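# Place the bolts in the red tote

## Task

Get every bolt into the red tote so that each stays there with no help from the grippers, with all objects settling shortly after you stop, nothing knocked or put off the table, and both grippers released and withdrawn at the end.

## Robot and tools

Robot: two arms, left_arm and right_arm, each ending in a parallel gripper. Everything uses one scene frame. Its origin sits on the table surface midway between the arms, +x runs outward across the table, +z is up, and left_arm is mounted on the +y side. The names left and right do not match left or right in any picture. In a gripper's own axes the fingers extend along +z and close along y. The reported end_effector_position is the point between the finger pads, about 1 cm short of the tips. Reported hand positions can be somewhat wrong, more so when the arm reaches far, and motions commonly stop a centimetre or more from the goal, usually too low. Joint limits in rad, base to gripper: waist -2.618 to 3.054, shoulder 0.000 to 3.142, elbow 0.000 to 3.142, wrist pitch -1.571 to 1.571, wrist yaw -1.571 to 1.571, wrist roll -2.094 to 2.094. The elbows never fully straighten.

Row format (used by both motion tools): one flat list of 16 numbers covering both arms, even if only one moves. First left_arm: x, y, z, qw, qx, qy, qz, opening; then the same eight for right_arm. x, y, z are an absolute goal for that gripper's end_effector_position in metres in the scene frame; qw, qx, qy, qz are an absolute goal orientation quaternion, w first, in the same frame. Opening is an absolute command from -1 (closed) to +1 (fully open, 0.094 m). A row is rejected outright if any goal lies more than 0.6 m from that arm's last reported position along any of its gripper axes. To hold an orientation fixed, resend your own earlier quaternion, not the slightly drifted one echoed back. To keep an arm still, resend the whole pose from the last result before it stopped, plus its desired opening.

execute_actions: argument actions is a list holding zero or one item. Empty list: no command, just returns the state. An item with rows (1 to 15 rows of 16 numbers) and optional steps (1 to 15, default 15) runs that many control steps of 1/30 s, one row per step, repeating the final row if rows run out. An item with only steps (up to 300) is a wait that counts from the previous result, so your thinking time is included. Optional pictures (boolean) turns camera images on or off; they come by default. Each step, the controller limits the commanded pose to within 70 mm and 16 degrees of the measured pose and drives joints by damped inverse kinematics, favouring position over orientation. After the last step the arm only continues to that last limited pose, so long moves need several calls; read the pose and send the remainder. A Hand target line shows where each arm is currently being driven.

move: target is one 16-number row as above. speed is the path's top linear speed in m/s, 0.002 to 0.5, default 0.25; rotation is capped at twice that value in rad/s. Each gripper follows a straight line to its goal, both paths finishing together, taking between 0.5 and 10 s; anything longer is cut off at 10 s before arrival. Rotation takes the shorter direction. Paths ignore obstacles and the other arm. Grippers lag, wander, and may exceed speed, especially near full reach. The opening is applied at the start. The path begins once the robot is still (or after 3 s). The move ends when motion settles, or 5 s after the path ends. Its result adds a move: line giving the outcome (done, off_target, moving, held, fault) and active limits: limits=paced means the goal was clipped; limits=held means some steps were blocked, after which the arm may jump faster than speed. Each gripper's remaining distance to its goal is listed. If only one arm is named, the other finished fine.

wait: seconds, 0 to 10; nothing new is sent.

zoom_image: camera (cam_head_left, cam_head_right, cam_high, cam_low, cam_left_wrist, cam_right_wrist) and region [x0, y0, x1, y1] in pixels from the top-left, at most 504 by 504. Images: head, high and low cameras are 504x504; wrist cameras are 616x616 fisheye. Approximate intrinsics are supplied.

finished_scene: scene, the number of the current scene. A reply with no tool call also ends the run.

Result lines: the state line lists each arm's position and quaternion. grip_measured is finger opening on the same -1..1 scale (the last Joint positions entry is opening in metres); readings may be off by about 1 mm. A pose unreachable line means the clearance check altered or blocked an arm's command; HELD flags steps where this happened. Joint torques are raw drive outputs with offsets and noise, not contact forces. MOTOR HOT appears from 75 °C; at 90 °C that arm halts for 10 s; at 100 °C it loses power and drops. FAULT lines report stops.

Gripping: to hold something, command an opening below grip_measured, about 0.03 lower for a firm hold, less for lighter. Pads push roughly 50 to 62 N, less on very thin parts, with a brief spike on first touch. Occasional disturbances may tug held parts or nudge loose ones.

Avoid: arms striking or pressing each other; knocking anything off the table; dropping, slamming, or sliding parts; fast contacts and goals set deep past a surface, which push hard; long loaded holds that heat motors. Finish with bolts resting in the red tote, fingers open and grippers withdrawn.

Each tool is called after "Request:" as a command line: name --argument value for each argument, lists and objects as JSON in quotes; but a table of rows of numbers goes row by row, as --pt "numbers of a row", without its own name.

## Session

Request:
execute_actions --actions '[]'

Scene clock: 0.00 s of 5100.00 s.
left_arm: end_effector_position=(+0.5024, -0.1682, +0.2445) grip_measured=+1.000 end_effector_quat_wxyz=(+0.456, -0.083, +0.681, -0.568) | right_arm: end_effector_position=(+0.2771, -0.2723, +0.3232) grip_measured=+1.000 end_effector_quat_wxyz=(+0.383, -0.233, +0.890, +0.081)
Joint positions: left_arm=[-0.835  2.351  1.803  0.607 -0.049 -1.012  0.094] | right_arm=[ 0.231  1.252  1.54  -1.071 -0.182 -0.226  0.094]
Joint velocities: left_arm=[-0.012  0.002 -0.002 -0.022  0.051 -0.007  0.   ] | right_arm=[ 0.002 -0.012  0.027 -0.022 -0.081  0.051  0.   ]
Joint torques (N m, as the arm reports them, + toward a larger angle): no reading
Motor temperatures (°C, as the motors report them): left_arm=[25 28 28 24 24 25] | right_arm=[25 27 25 26 27 25]
Hand target (left_arm): +0.501, -0.167, +0.263; +0.463, -0.081, +0.669, -0.576
Hand target (right_arm): +0.277, -0.272, +0.333; +0.397, -0.234, +0.884, +0.082

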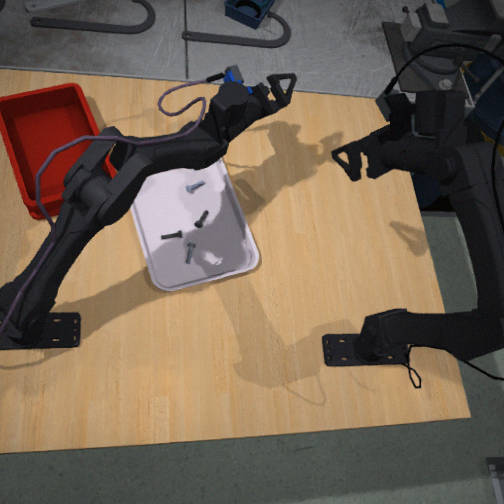

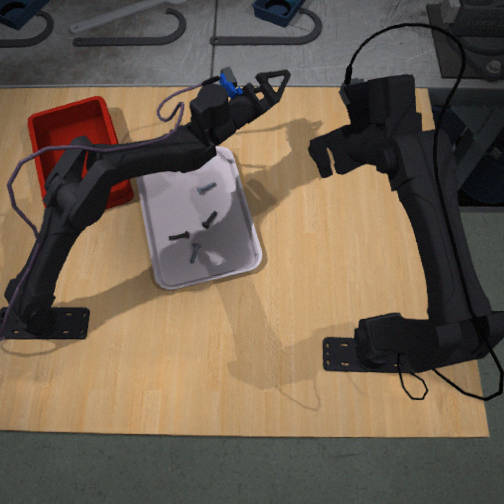

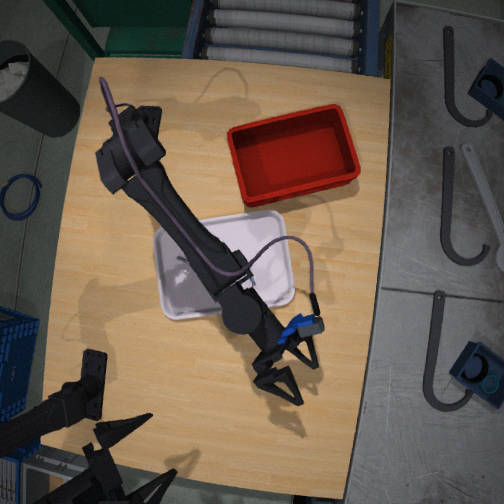

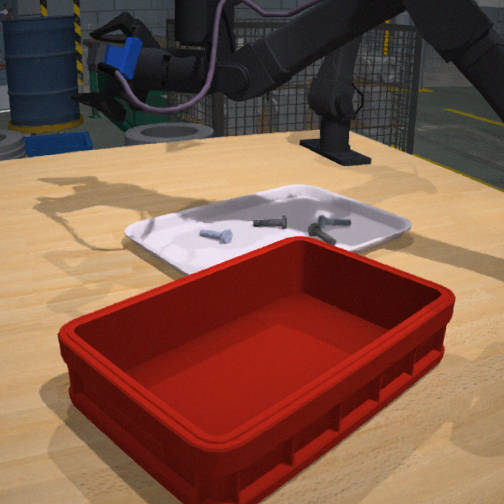

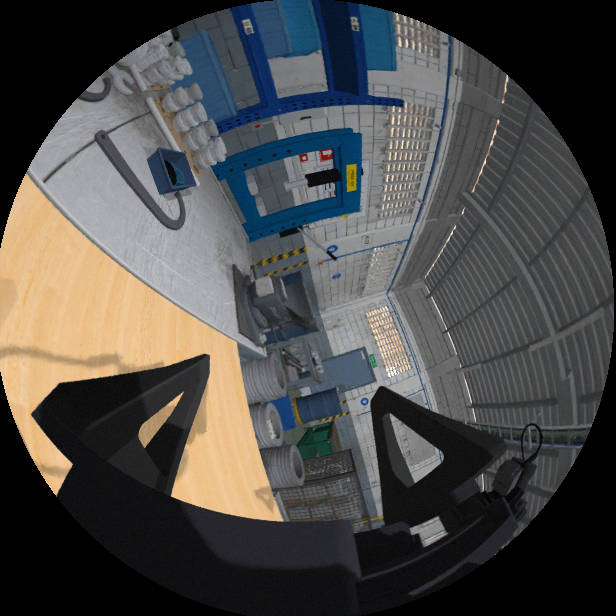

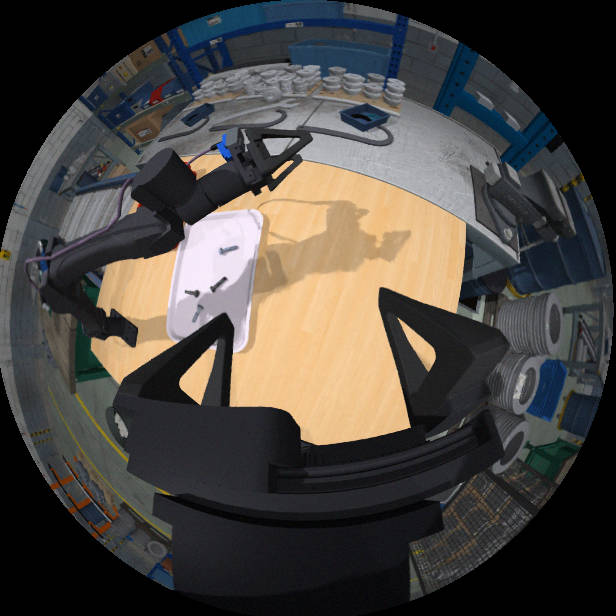

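Request:
move --target '[0.22,0.08,0.2,0,0,1,0,1,0.2,-0.4,0.3,0.383,-0.233,0.89,0.081,1]'

Scene clock: 12.20 s of 5100.00 s.
left_arm: end_effector_position=(+0.2288, +0.0713, +0.1893) grip_measured=+1.000 end_effector_quat_wxyz=(+0.014, -0.003, +1.000, -0.014) | right_arm: end_effector_position=(+0.2010, -0.4055, +0.2977) grip_measured=+1.000 end_effector_quat_wxyz=(+0.375, -0.234, +0.895, +0.067)
Joint positions: left_arm=[-0.924  1.798  1.805 -1.539 -0.004 -0.917  0.094] | right_arm=[-0.581  1.114  1.421 -1.408 -0.649 -0.95   0.094]
Joint velocities: left_arm=[-0.002 -0.012  0.007 -0.007 -0.037 -0.037  0.   ] | right_arm=[ 0.017  0.007 -0.022 -0.007 -0.037 -0.081  0.   ]
Joint torques (N m, as the arm reports them, + toward a larger angle): left_arm=[-0.64 -8.76  5.48  0.15  0.03  0.05] | right_arm=[-0.68 -1.66  5.96  1.02 -0.61 -0.08]
Motor temperatures (°C, as the motors report them): left_arm=[25 32 29 27 24 25] | right_arm=[25 27 26 27 27 25]
Hand target (left_arm): +0.221, +0.074, +0.193; +0.009, +0.004, +1.000, -0.014
Hand target (right_arm): +0.199, -0.402, +0.299; +0.380, -0.235, +0.891, +0.077
Off the commanded pose (left_arm): 0.016 m, 2 deg.
Off the commanded pose (right_arm): 0.006 m, 2 deg.
joint sent to its limit (left arm) — the command would take joint 4 (wrist pitch) past its lower limit, so that joint was sent only as far as its limit.
After step 90, 5.40 s passed at rest.
move: off_target (left_arm)

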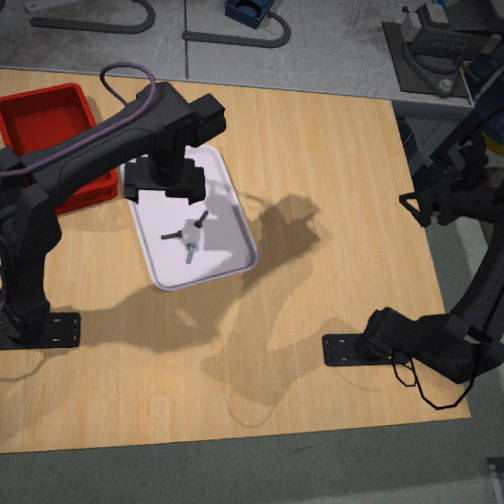

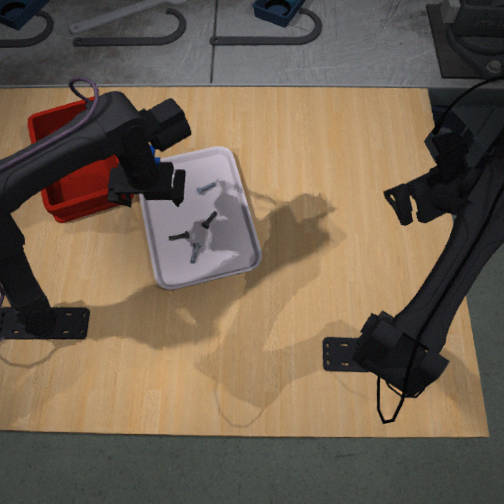

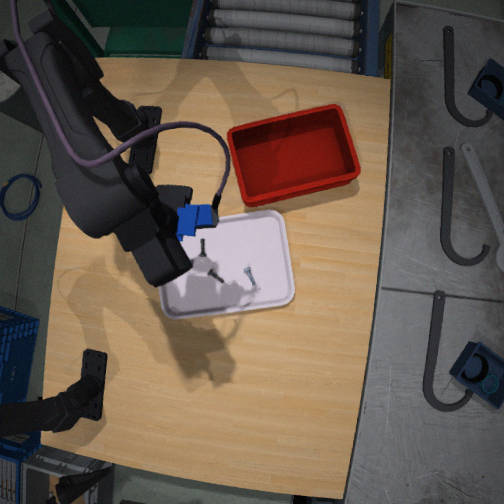

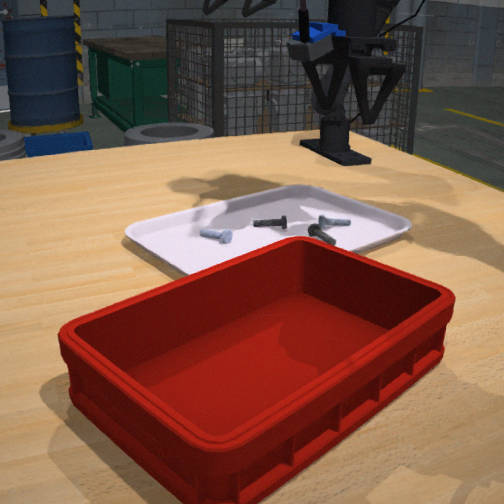

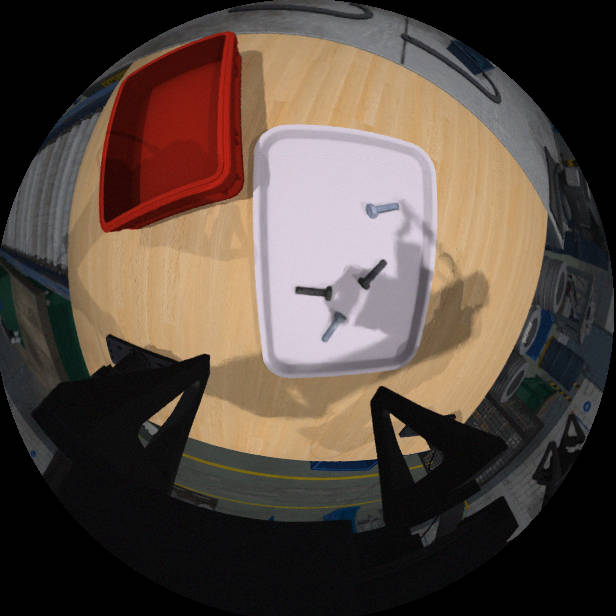

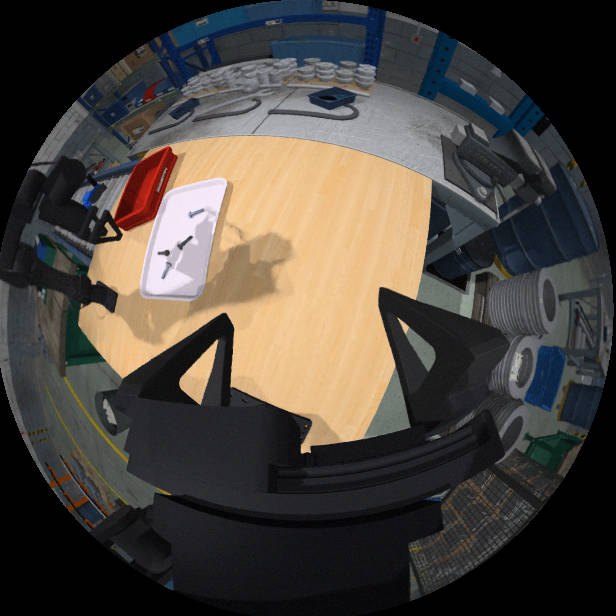

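Request:
move --target '[0.285,0.06,0.08,0,0.669,0.743,0,0,0.2,-0.4,0.3,0.383,-0.233,0.89,0.081,1]'

Scene clock: 26.80 s of 5100.00 s.
left_arm: end_effector_position=(+0.2822, +0.0588, +0.0834) grip_measured=+0.003 end_effector_quat_wxyz=(-0.002, +0.670, +0.742, +0.002) | right_arm: end_effector_position=(+0.2011, -0.4039, +0.2984) grip_measured=+1.000 end_effector_quat_wxyz=(+0.377, -0.236, +0.893, +0.070)
Joint positions: left_arm=[-0.832  1.994  1.645 -1.226 -0.004  0.649  0.047] | right_arm=[-0.581  1.114  1.421 -1.41  -0.658 -0.954  0.094]
Joint velocities: left_arm=[-0.012  0.022  0.012 -0.051 -0.037  0.022 -0.   ] | right_arm=[-0.007  0.002  0.002  0.037  0.007 -0.037  0.   ]
Joint torques (N m, as the arm reports them, + toward a larger angle): left_arm=[ 0.65 -8.48  5.69  0.45 -0.04  0.07] | right_arm=[-0.34 -1.65  5.98  1.07 -0.59  0.  ]
Motor temperatures (°C, as the motors report them): left_arm=[25 31 29 25 24 25] | right_arm=[25 27 26 27 28 25]
Hand target (left_arm): +0.286, +0.060, +0.080; -0.000, +0.669, +0.743, +0.001
Hand target (right_arm): +0.200, -0.400, +0.300; +0.383, -0.233, +0.890, +0.081
Off the commanded pose (left_arm): 0.005 m, 0 deg.
Off the commanded pose (right_arm): 0.004 m, 1 deg.
After step 90, 8.07 s passed at rest.
move: done

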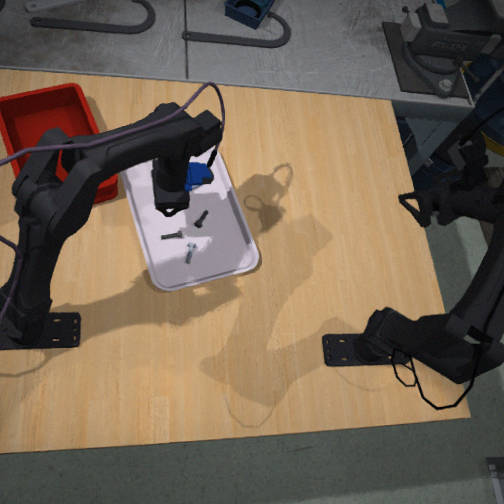

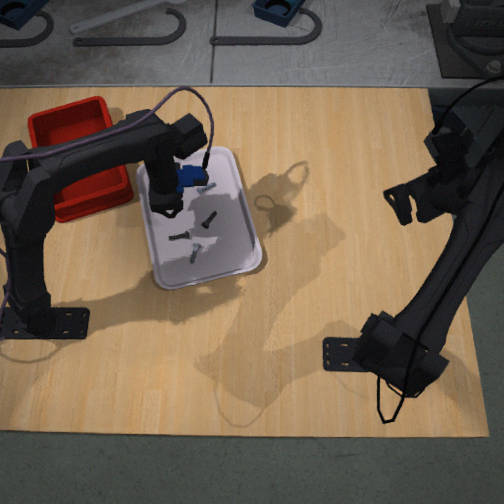

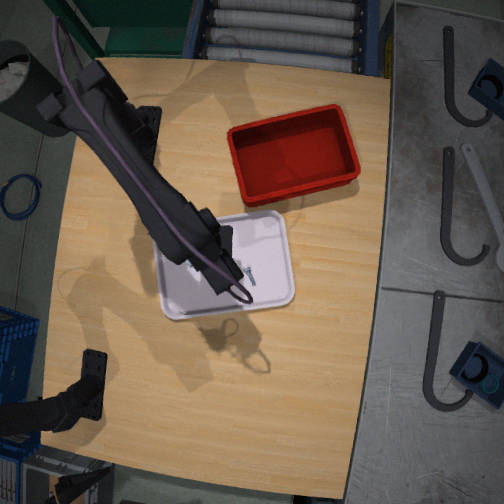

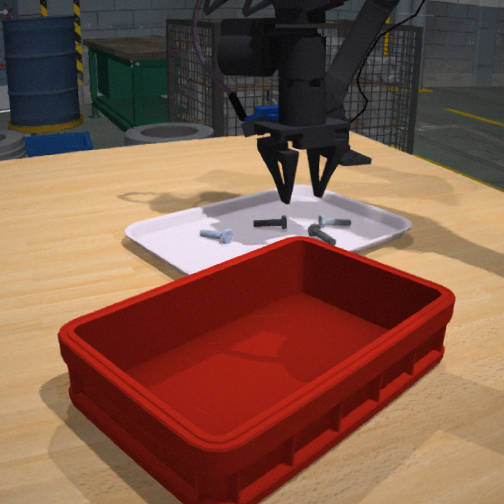

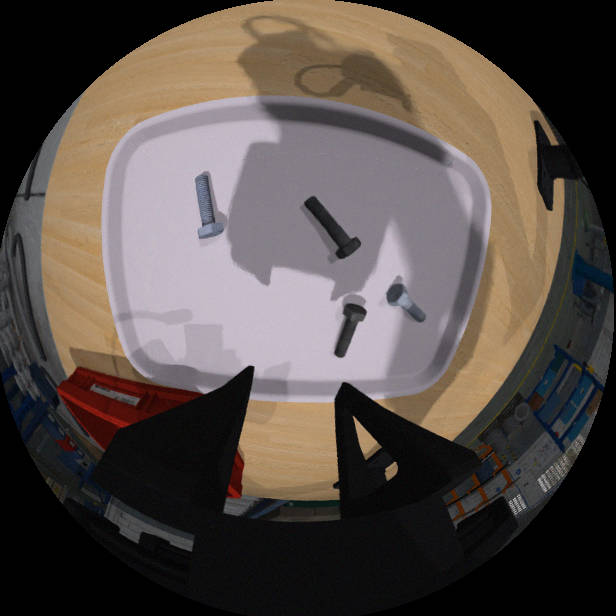

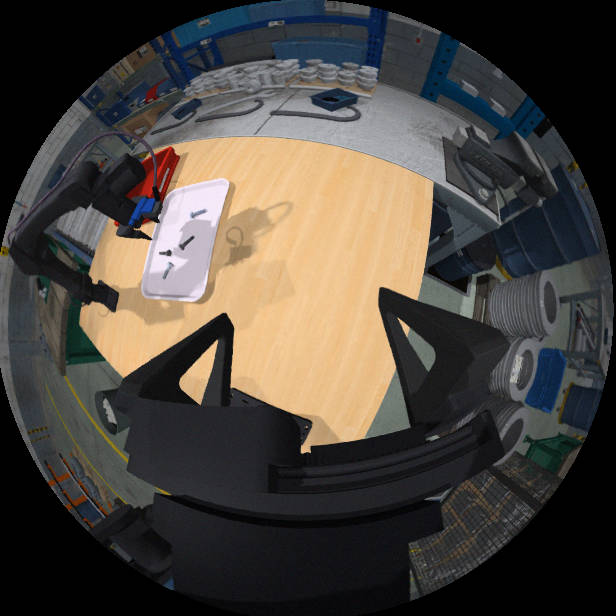

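Request:
move --target '[0.241,0.054,0.04,0,0.669,0.743,0,-0.2,0.2,-0.4,0.3,0.383,-0.233,0.89,0.081,1]' --speed 0.1

Scene clock: 42.73 s of 5100.00 s.
left_arm: end_effector_position=(+0.2414, +0.0584, +0.0309) grip_measured=-0.197 end_effector_quat_wxyz=(-0.020, +0.669, +0.743, +0.005) | right_arm: end_effector_position=(+0.2011, -0.4039, +0.2984) grip_measured=+1.000 end_effector_quat_wxyz=(+0.377, -0.236, +0.893, +0.070)
Joint positions: left_arm=[-0.918  1.973  1.4   -1.039 -0.004  0.56   0.038] | right_arm=[-0.581  1.114  1.421 -1.41  -0.658 -0.954  0.094]
Joint velocities: left_arm=[ 0.007 -0.002  0.002 -0.037 -0.037  0.007 -0.   ] | right_arm=[ 0.017 -0.012  0.017  0.081 -0.081 -0.037  0.   ]
Joint torques (N m, as the arm reports them, + toward a larger angle): left_arm=[ -0.51 -10.96   5.22   0.33   0.09  -0.04] | right_arm=[-0.28 -1.57  6.02  1.07 -0.6   0.02]
Motor temperatures (°C, as the motors report them): left_arm=[25 32 29 25 24 25] | right_arm=[25 27 26 27 28 25]
Hand target (left_arm): +0.241, +0.053, +0.040; -0.000, +0.669, +0.743, -0.001
Hand target (right_arm): +0.200, -0.400, +0.300; +0.383, -0.233, +0.890, +0.081
Off the commanded pose (left_arm): 0.010 m, 2 deg.
Off the commanded pose (right_arm): 0.004 m, 1 deg.
After step 90, 11.73 s passed at rest.
move: done

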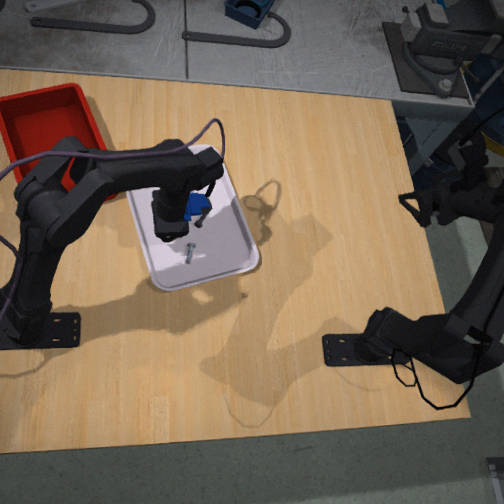

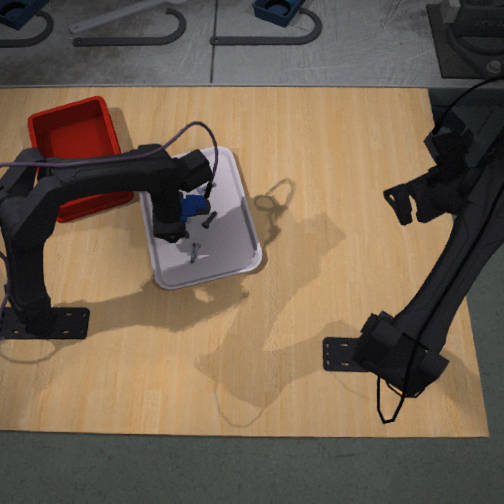

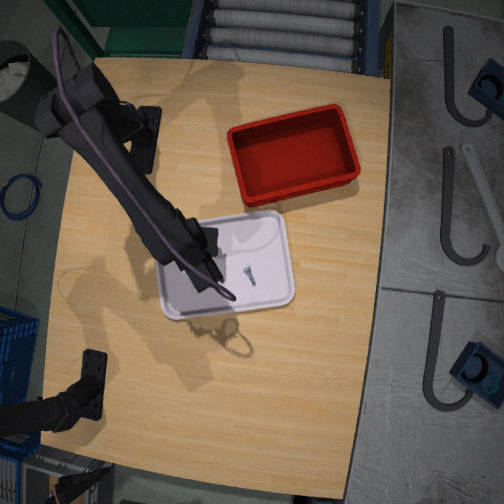

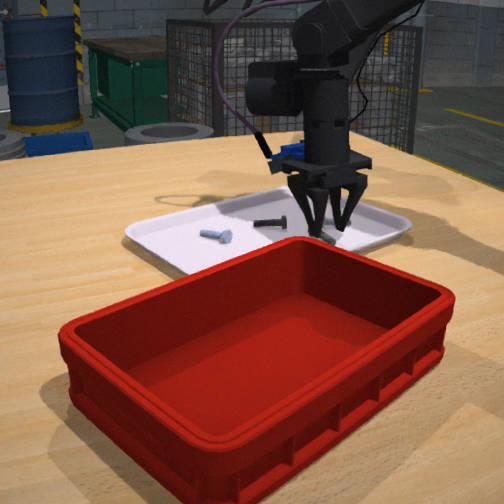

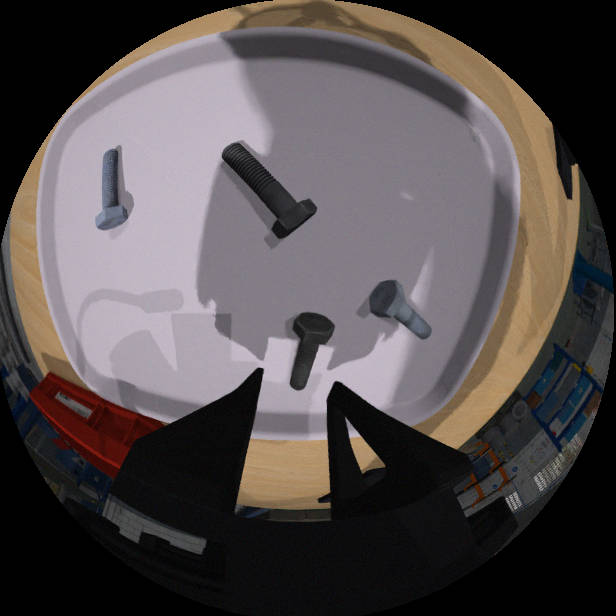

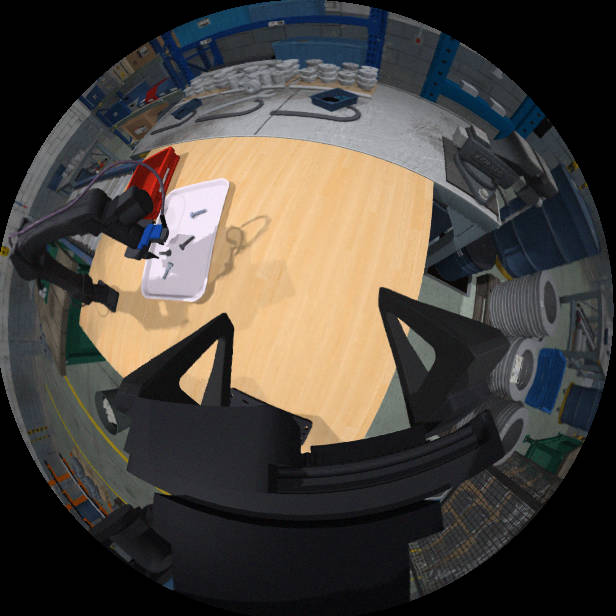

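Centered; shift forward about 1 cm and descend.

Request:
move --target '[0.241,0.043,0.024,0,0.669,0.743,0,-0.4,0.2,-0.4,0.3,0.383,-0.233,0.89,0.081,1]' --speed 0.03

Scene clock: 47.10 s of 5100.00 s.
left_arm: end_effector_position=(+0.2438, +0.0462, +0.0307) grip_measured=-0.397 end_effector_quat_wxyz=(+0.002, +0.668, +0.744, +0.002) | right_arm: end_effector_position=(+0.2011, -0.4038, +0.2985) grip_measured=+1.000 end_effector_quat_wxyz=(+0.377, -0.236, +0.893, +0.070)
Joint positions: left_arm=[-0.934  1.973  1.4   -0.994 -0.004  0.542  0.028] | right_arm=[-0.581  1.114  1.421 -1.41  -0.659 -0.954  0.094]
Joint velocities: left_arm=[-0.002 -0.017 -0.017  0.007  0.037  0.081  0.   ] | right_arm=[ 0.007 -0.017 -0.007  0.066 -0.022  0.081  0.   ]
Joint torques (N m, as the arm reports them, + toward a larger angle): left_arm=[-0.64 -7.31  5.55  0.38  0.01  0.  ] | right_arm=[-0.37 -1.61  5.95  1.07 -0.59  0.02]
Motor temperatures (°C, as the motors report them): left_arm=[25 32 29 25 24 25] | right_arm=[25 27 26 27 28 25]
Hand target (left_arm): +0.241, +0.043, +0.024; +0.000, +0.669, +0.743, -0.000
Hand target (right_arm): +0.200, -0.400, +0.300; +0.383, -0.233, +0.890, +0.081
Off the commanded pose (left_arm): 0.008 m, 0 deg.
Off the commanded pose (right_arm): 0.004 m, 1 deg.
After step 90, 0.40 s passed at rest.
move: done

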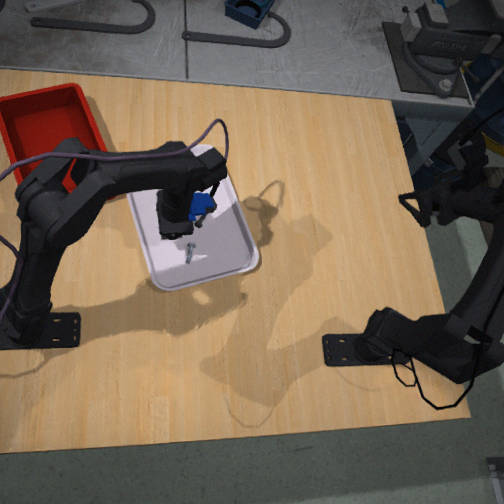

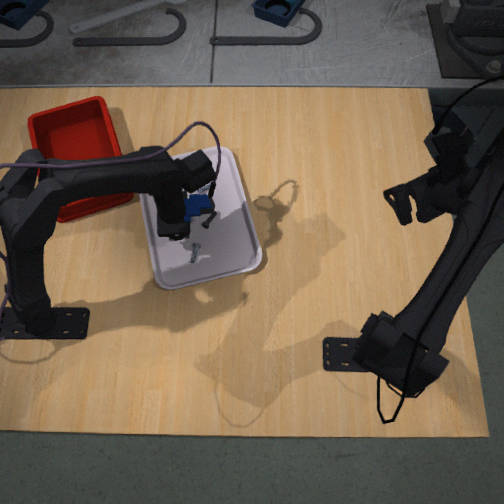

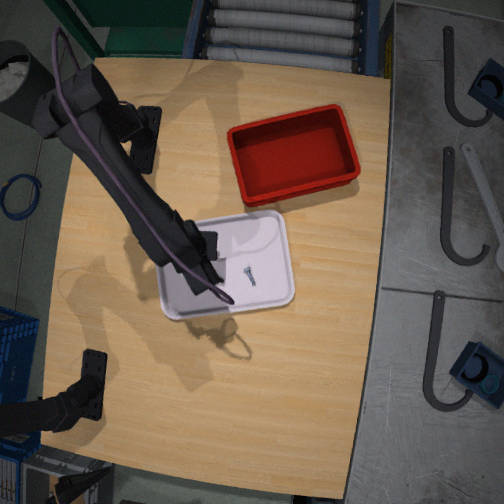

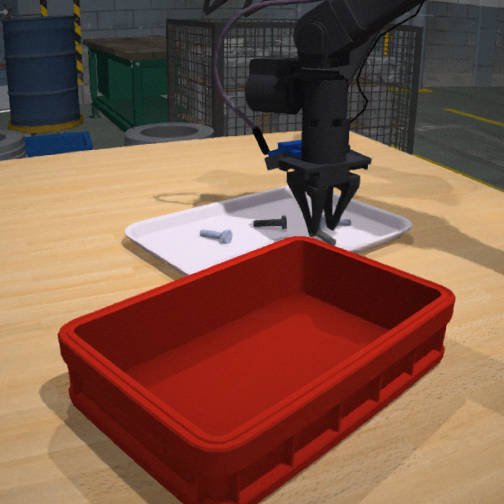

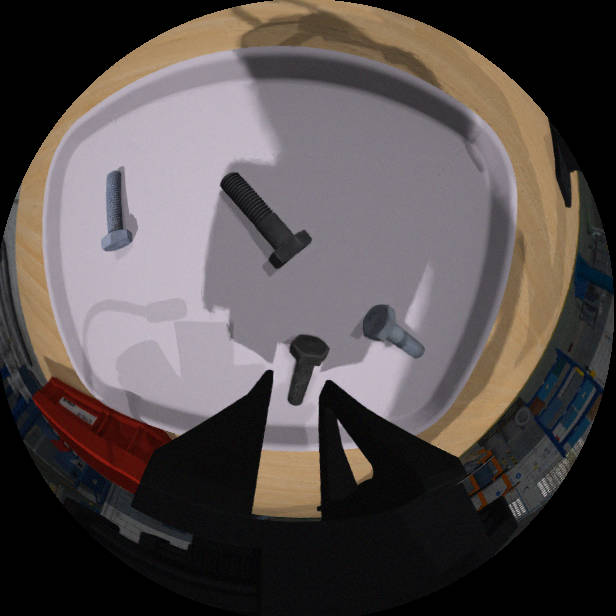

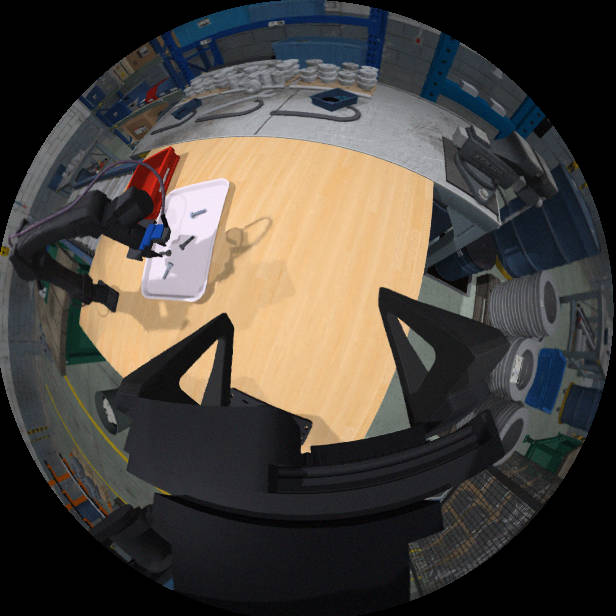

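Stiction; command lower.

Request:
move --target '[0.239,0.046,0.012,0,0.669,0.743,0,-0.4,0.2,-0.4,0.3,0.383,-0.233,0.89,0.081,1]' --speed 0.03

Scene clock: 53.10 s of 5100.00 s.
left_arm: end_effector_position=(+0.2415, +0.0492, +0.0169) grip_measured=-0.397 end_effector_quat_wxyz=(-0.001, +0.668, +0.745, +0.002) | right_arm: end_effector_position=(+0.2011, -0.4039, +0.2984) grip_measured=+1.000 end_effector_quat_wxyz=(+0.377, -0.236, +0.893, +0.070)
Joint positions: left_arm=[-0.934  1.985  1.359 -0.948 -0.004  0.541  0.028] | right_arm=[-0.581  1.114  1.421 -1.41  -0.658 -0.954  0.094]
Joint velocities: left_arm=[ 0.002 -0.017 -0.017 -0.022 -0.081  0.022  0.001] | right_arm=[-0.002 -0.012  0.012 -0.037  0.007  0.007  0.   ]
Joint torques (N m, as the arm reports them, + toward a larger angle): left_arm=[-0.68 -7.75  5.26  0.48  0.02 -0.02] | right_arm=[-0.4  -1.53  5.99  1.06 -0.59  0.01]
Motor temperatures (°C, as the motors report them): left_arm=[25 32 29 25 24 25] | right_arm=[25 27 26 27 28 25]
Hand target (left_arm): +0.239, +0.046, +0.012; -0.000, +0.669, +0.743, -0.000
Hand target (right_arm): +0.200, -0.400, +0.300; +0.383, -0.233, +0.890, +0.081
Off the commanded pose (left_arm): 0.006 m, 0 deg.
Off the commanded pose (right_arm): 0.004 m, 1 deg.
After step 90, 2.03 s passed at rest.
move: done

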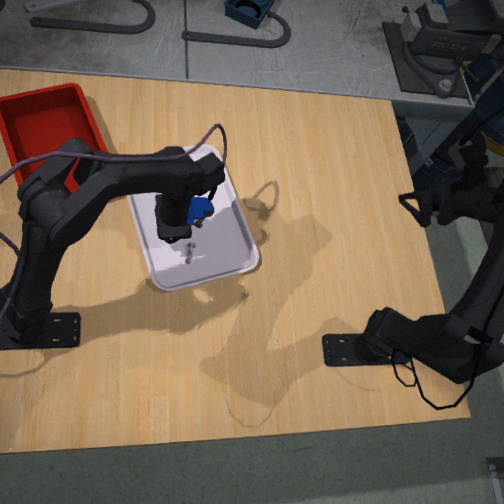

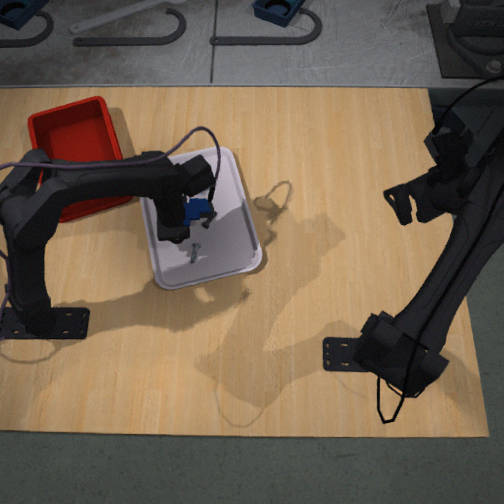

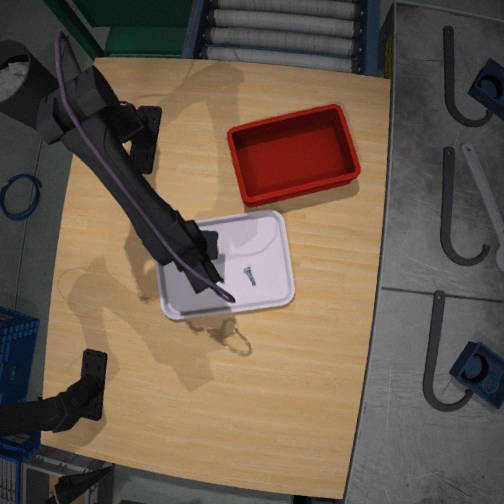

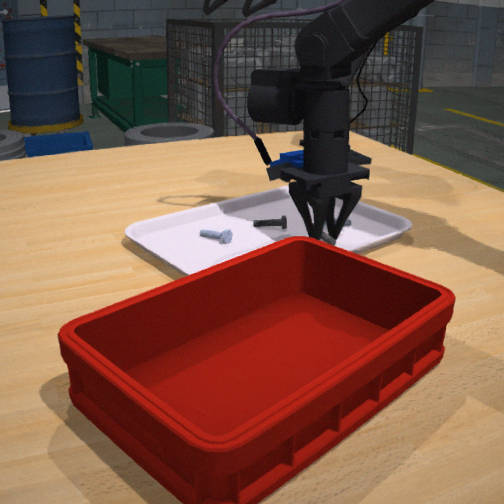

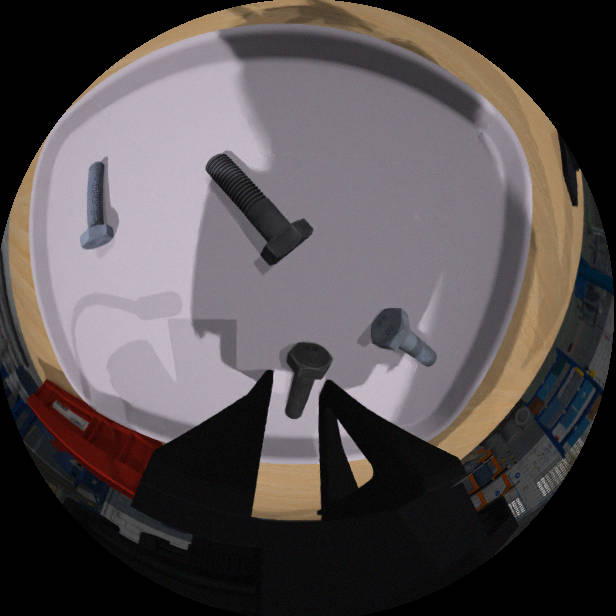

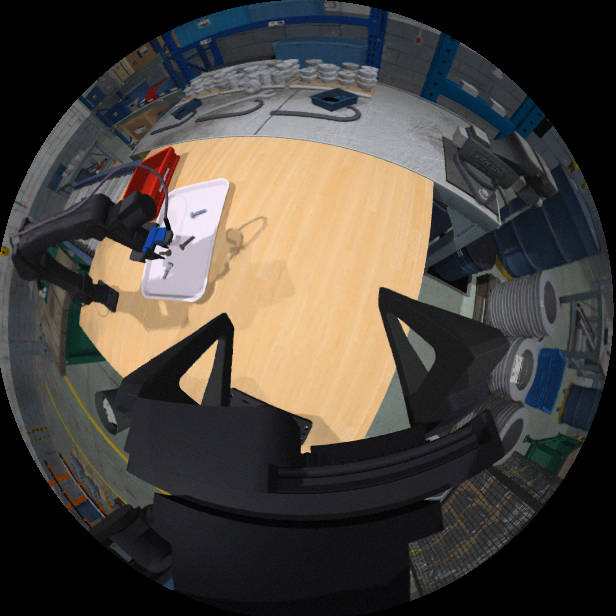

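Request:
move --target '[0.239,0.046,0.012,0,0.669,0.743,0,-0.84,0.2,-0.4,0.3,0.383,-0.233,0.89,0.081,1]' --speed 0.03

Scene clock: 56.87 s of 5100.00 s.
left_arm: end_effector_position=(+0.2418, +0.0492, +0.0169) grip_measured=-0.830 end_effector_quat_wxyz=(-0.001, +0.668, +0.745, +0.003) | right_arm: end_effector_position=(+0.2011, -0.4039, +0.2984) grip_measured=+1.000 end_effector_quat_wxyz=(+0.377, -0.236, +0.893, +0.070)
Joint positions: left_arm=[-0.934  1.985  1.359 -0.947 -0.005  0.541  0.008] | right_arm=[-0.581  1.114  1.421 -1.41  -0.658 -0.954  0.094]
Joint velocities: left_arm=[ 0.017  0.012 -0.017 -0.022  0.051 -0.007  0.001] | right_arm=[-0.012 -0.002 -0.017  0.022 -0.051 -0.051  0.   ]
Joint torques (N m, as the arm reports them, + toward a larger angle): left_arm=[-0.39 -7.95  5.24  0.47  0.02 -0.01] | right_arm=[-0.38 -1.52  5.98  1.09 -0.6  -0.01]
Motor temperatures (°C, as the motors report them): left_arm=[25 32 29 25 24 25] | right_arm=[25 27 26 27 28 25]
Hand target (left_arm): +0.239, +0.046, +0.012; -0.000, +0.669, +0.743, -0.000
Hand target (right_arm): +0.200, -0.400, +0.300; +0.383, -0.233, +0.890, +0.081
Off the commanded pose (left_arm): 0.006 m, 0 deg.
Off the commanded pose (right_arm): 0.004 m, 1 deg.
After step 90, 0.07 s passed at rest.
move: done

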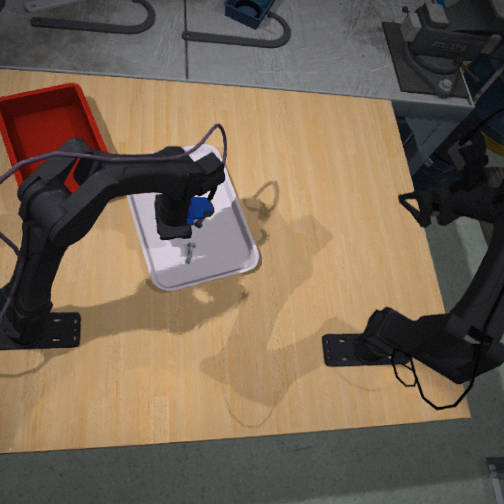

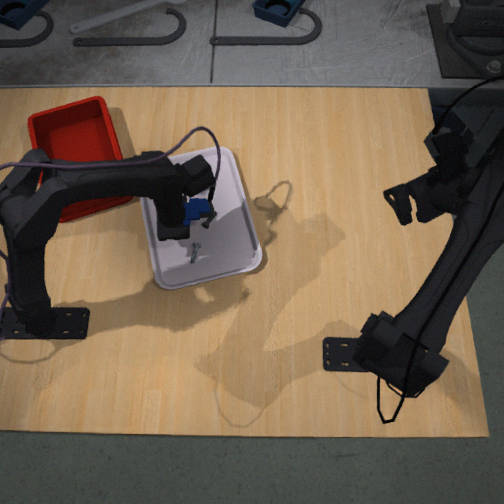

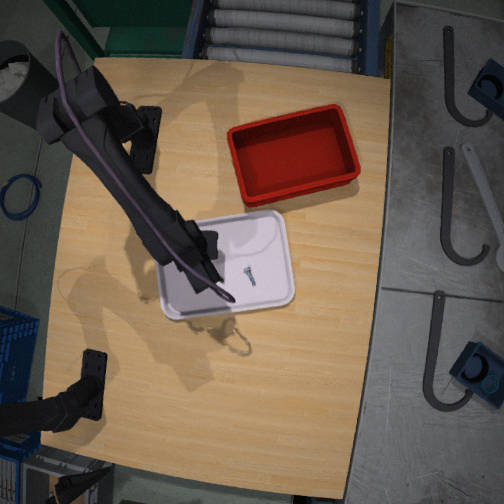

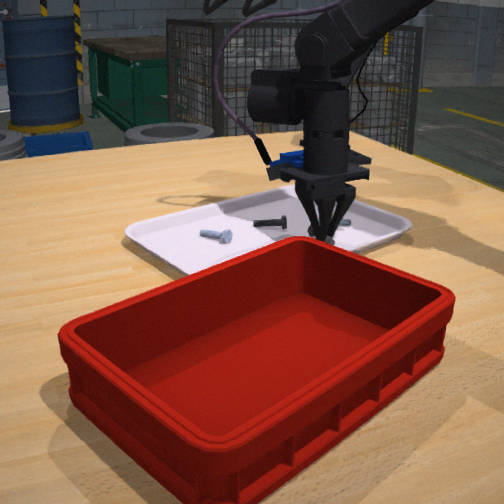

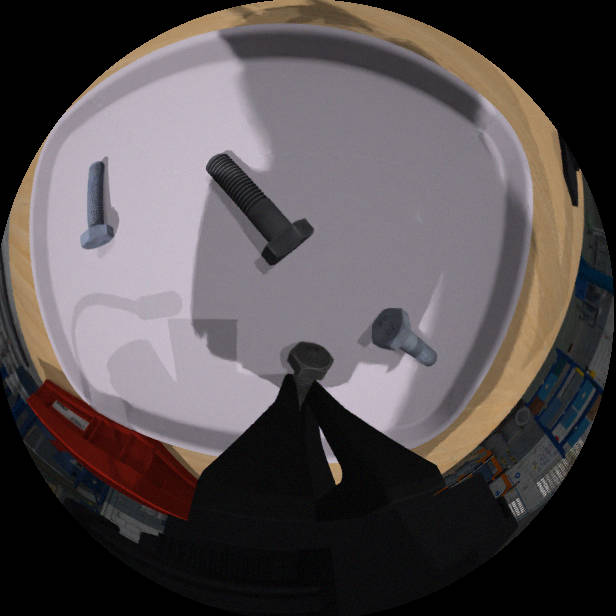

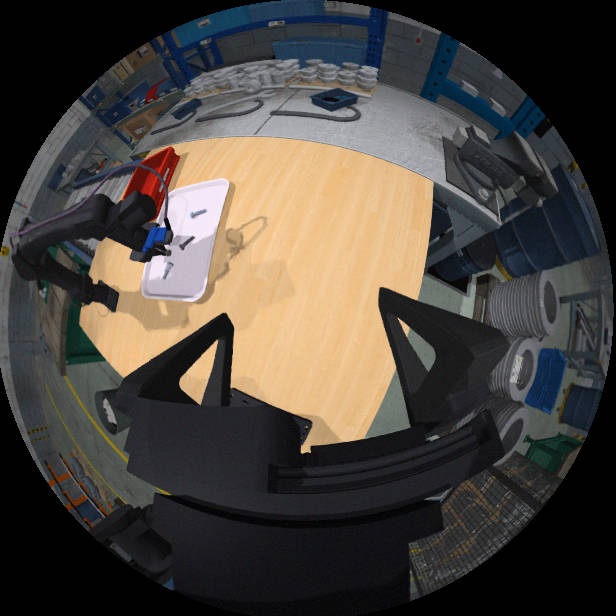

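Request:
move --target '[0.239,0.046,0.012,0,0.669,0.743,0,-0.87,0.2,-0.4,0.3,0.383,-0.233,0.89,0.081,1]'

Scene clock: 60.53 s of 5100.00 s.
left_arm: end_effector_position=(+0.2418, +0.0491, +0.0169) grip_measured=-0.852 end_effector_quat_wxyz=(-0.001, +0.668, +0.745, +0.003) | right_arm: end_effector_position=(+0.2011, -0.4039, +0.2984) grip_measured=+1.000 end_effector_quat_wxyz=(+0.377, -0.236, +0.893, +0.070)
Joint positions: left_arm=[-0.934  1.985  1.359 -0.947 -0.005  0.541  0.007] | right_arm=[-0.581  1.114  1.421 -1.41  -0.658 -0.954  0.094]
Joint velocities: left_arm=[-0.007 -0.032 -0.007 -0.007 -0.022  0.007  0.   ] | right_arm=[ 0.007 -0.007 -0.007  0.051 -0.095 -0.007  0.   ]
Joint torques (N m, as the arm reports them, + toward a larger angle): left_arm=[-0.46 -7.95  5.28  0.44  0.08 -0.03] | right_arm=[-0.29 -1.52  6.04  1.06 -0.58 -0.01]
Motor temperatures (°C, as the motors report them): left_arm=[25 32 29 25 24 25] | right_arm=[25 27 26 27 28 25]
Hand target (left_arm): +0.239, +0.046, +0.012; -0.000, +0.669, +0.743, -0.000
Hand target (right_arm): +0.200, -0.400, +0.300; +0.383, -0.233, +0.890, +0.081
Off the commanded pose (left_arm): 0.006 m, 0 deg.
Off the commanded pose (right_arm): 0.004 m, 1 deg.
move: done

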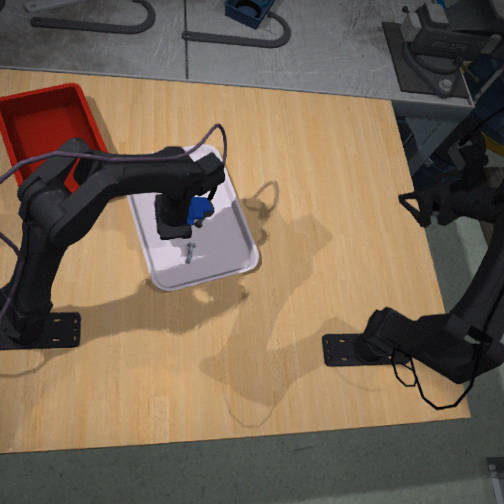

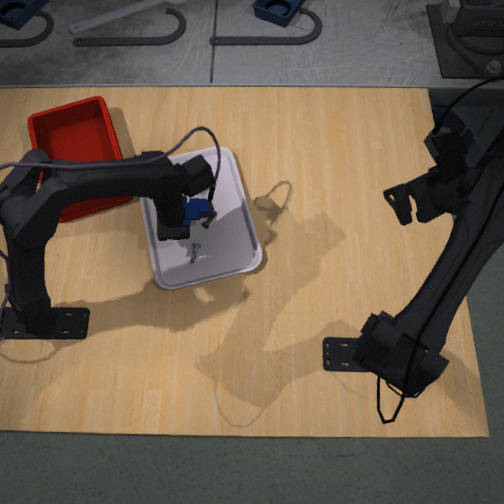

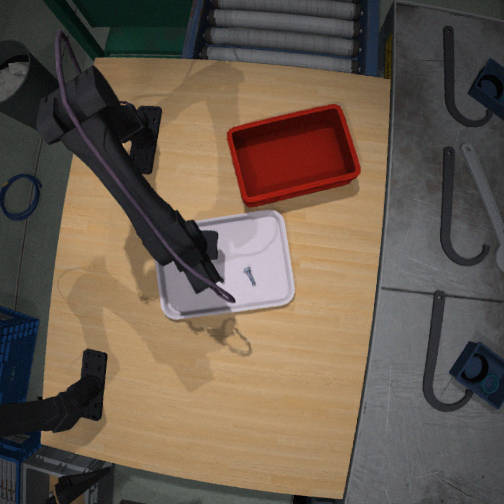

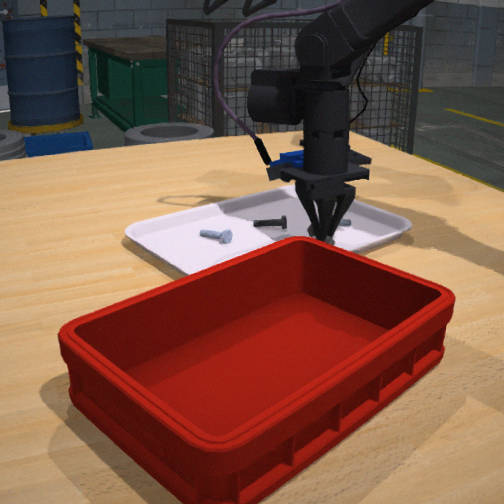

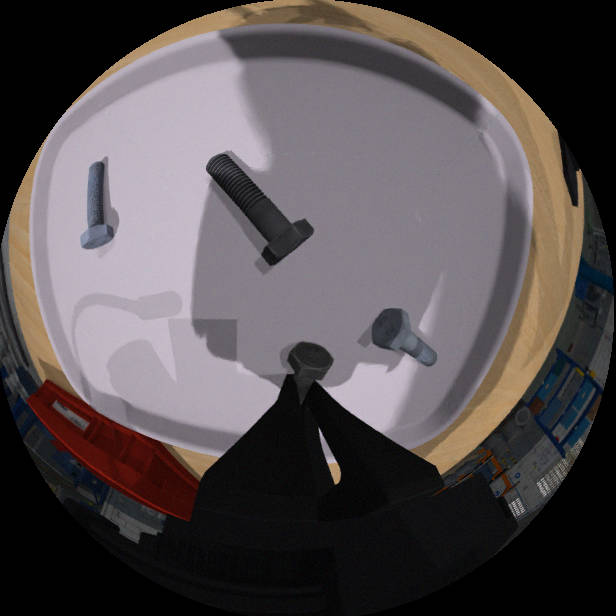

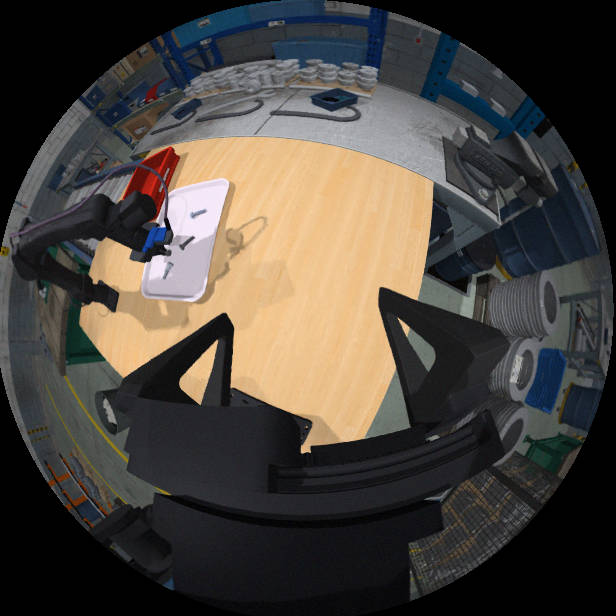

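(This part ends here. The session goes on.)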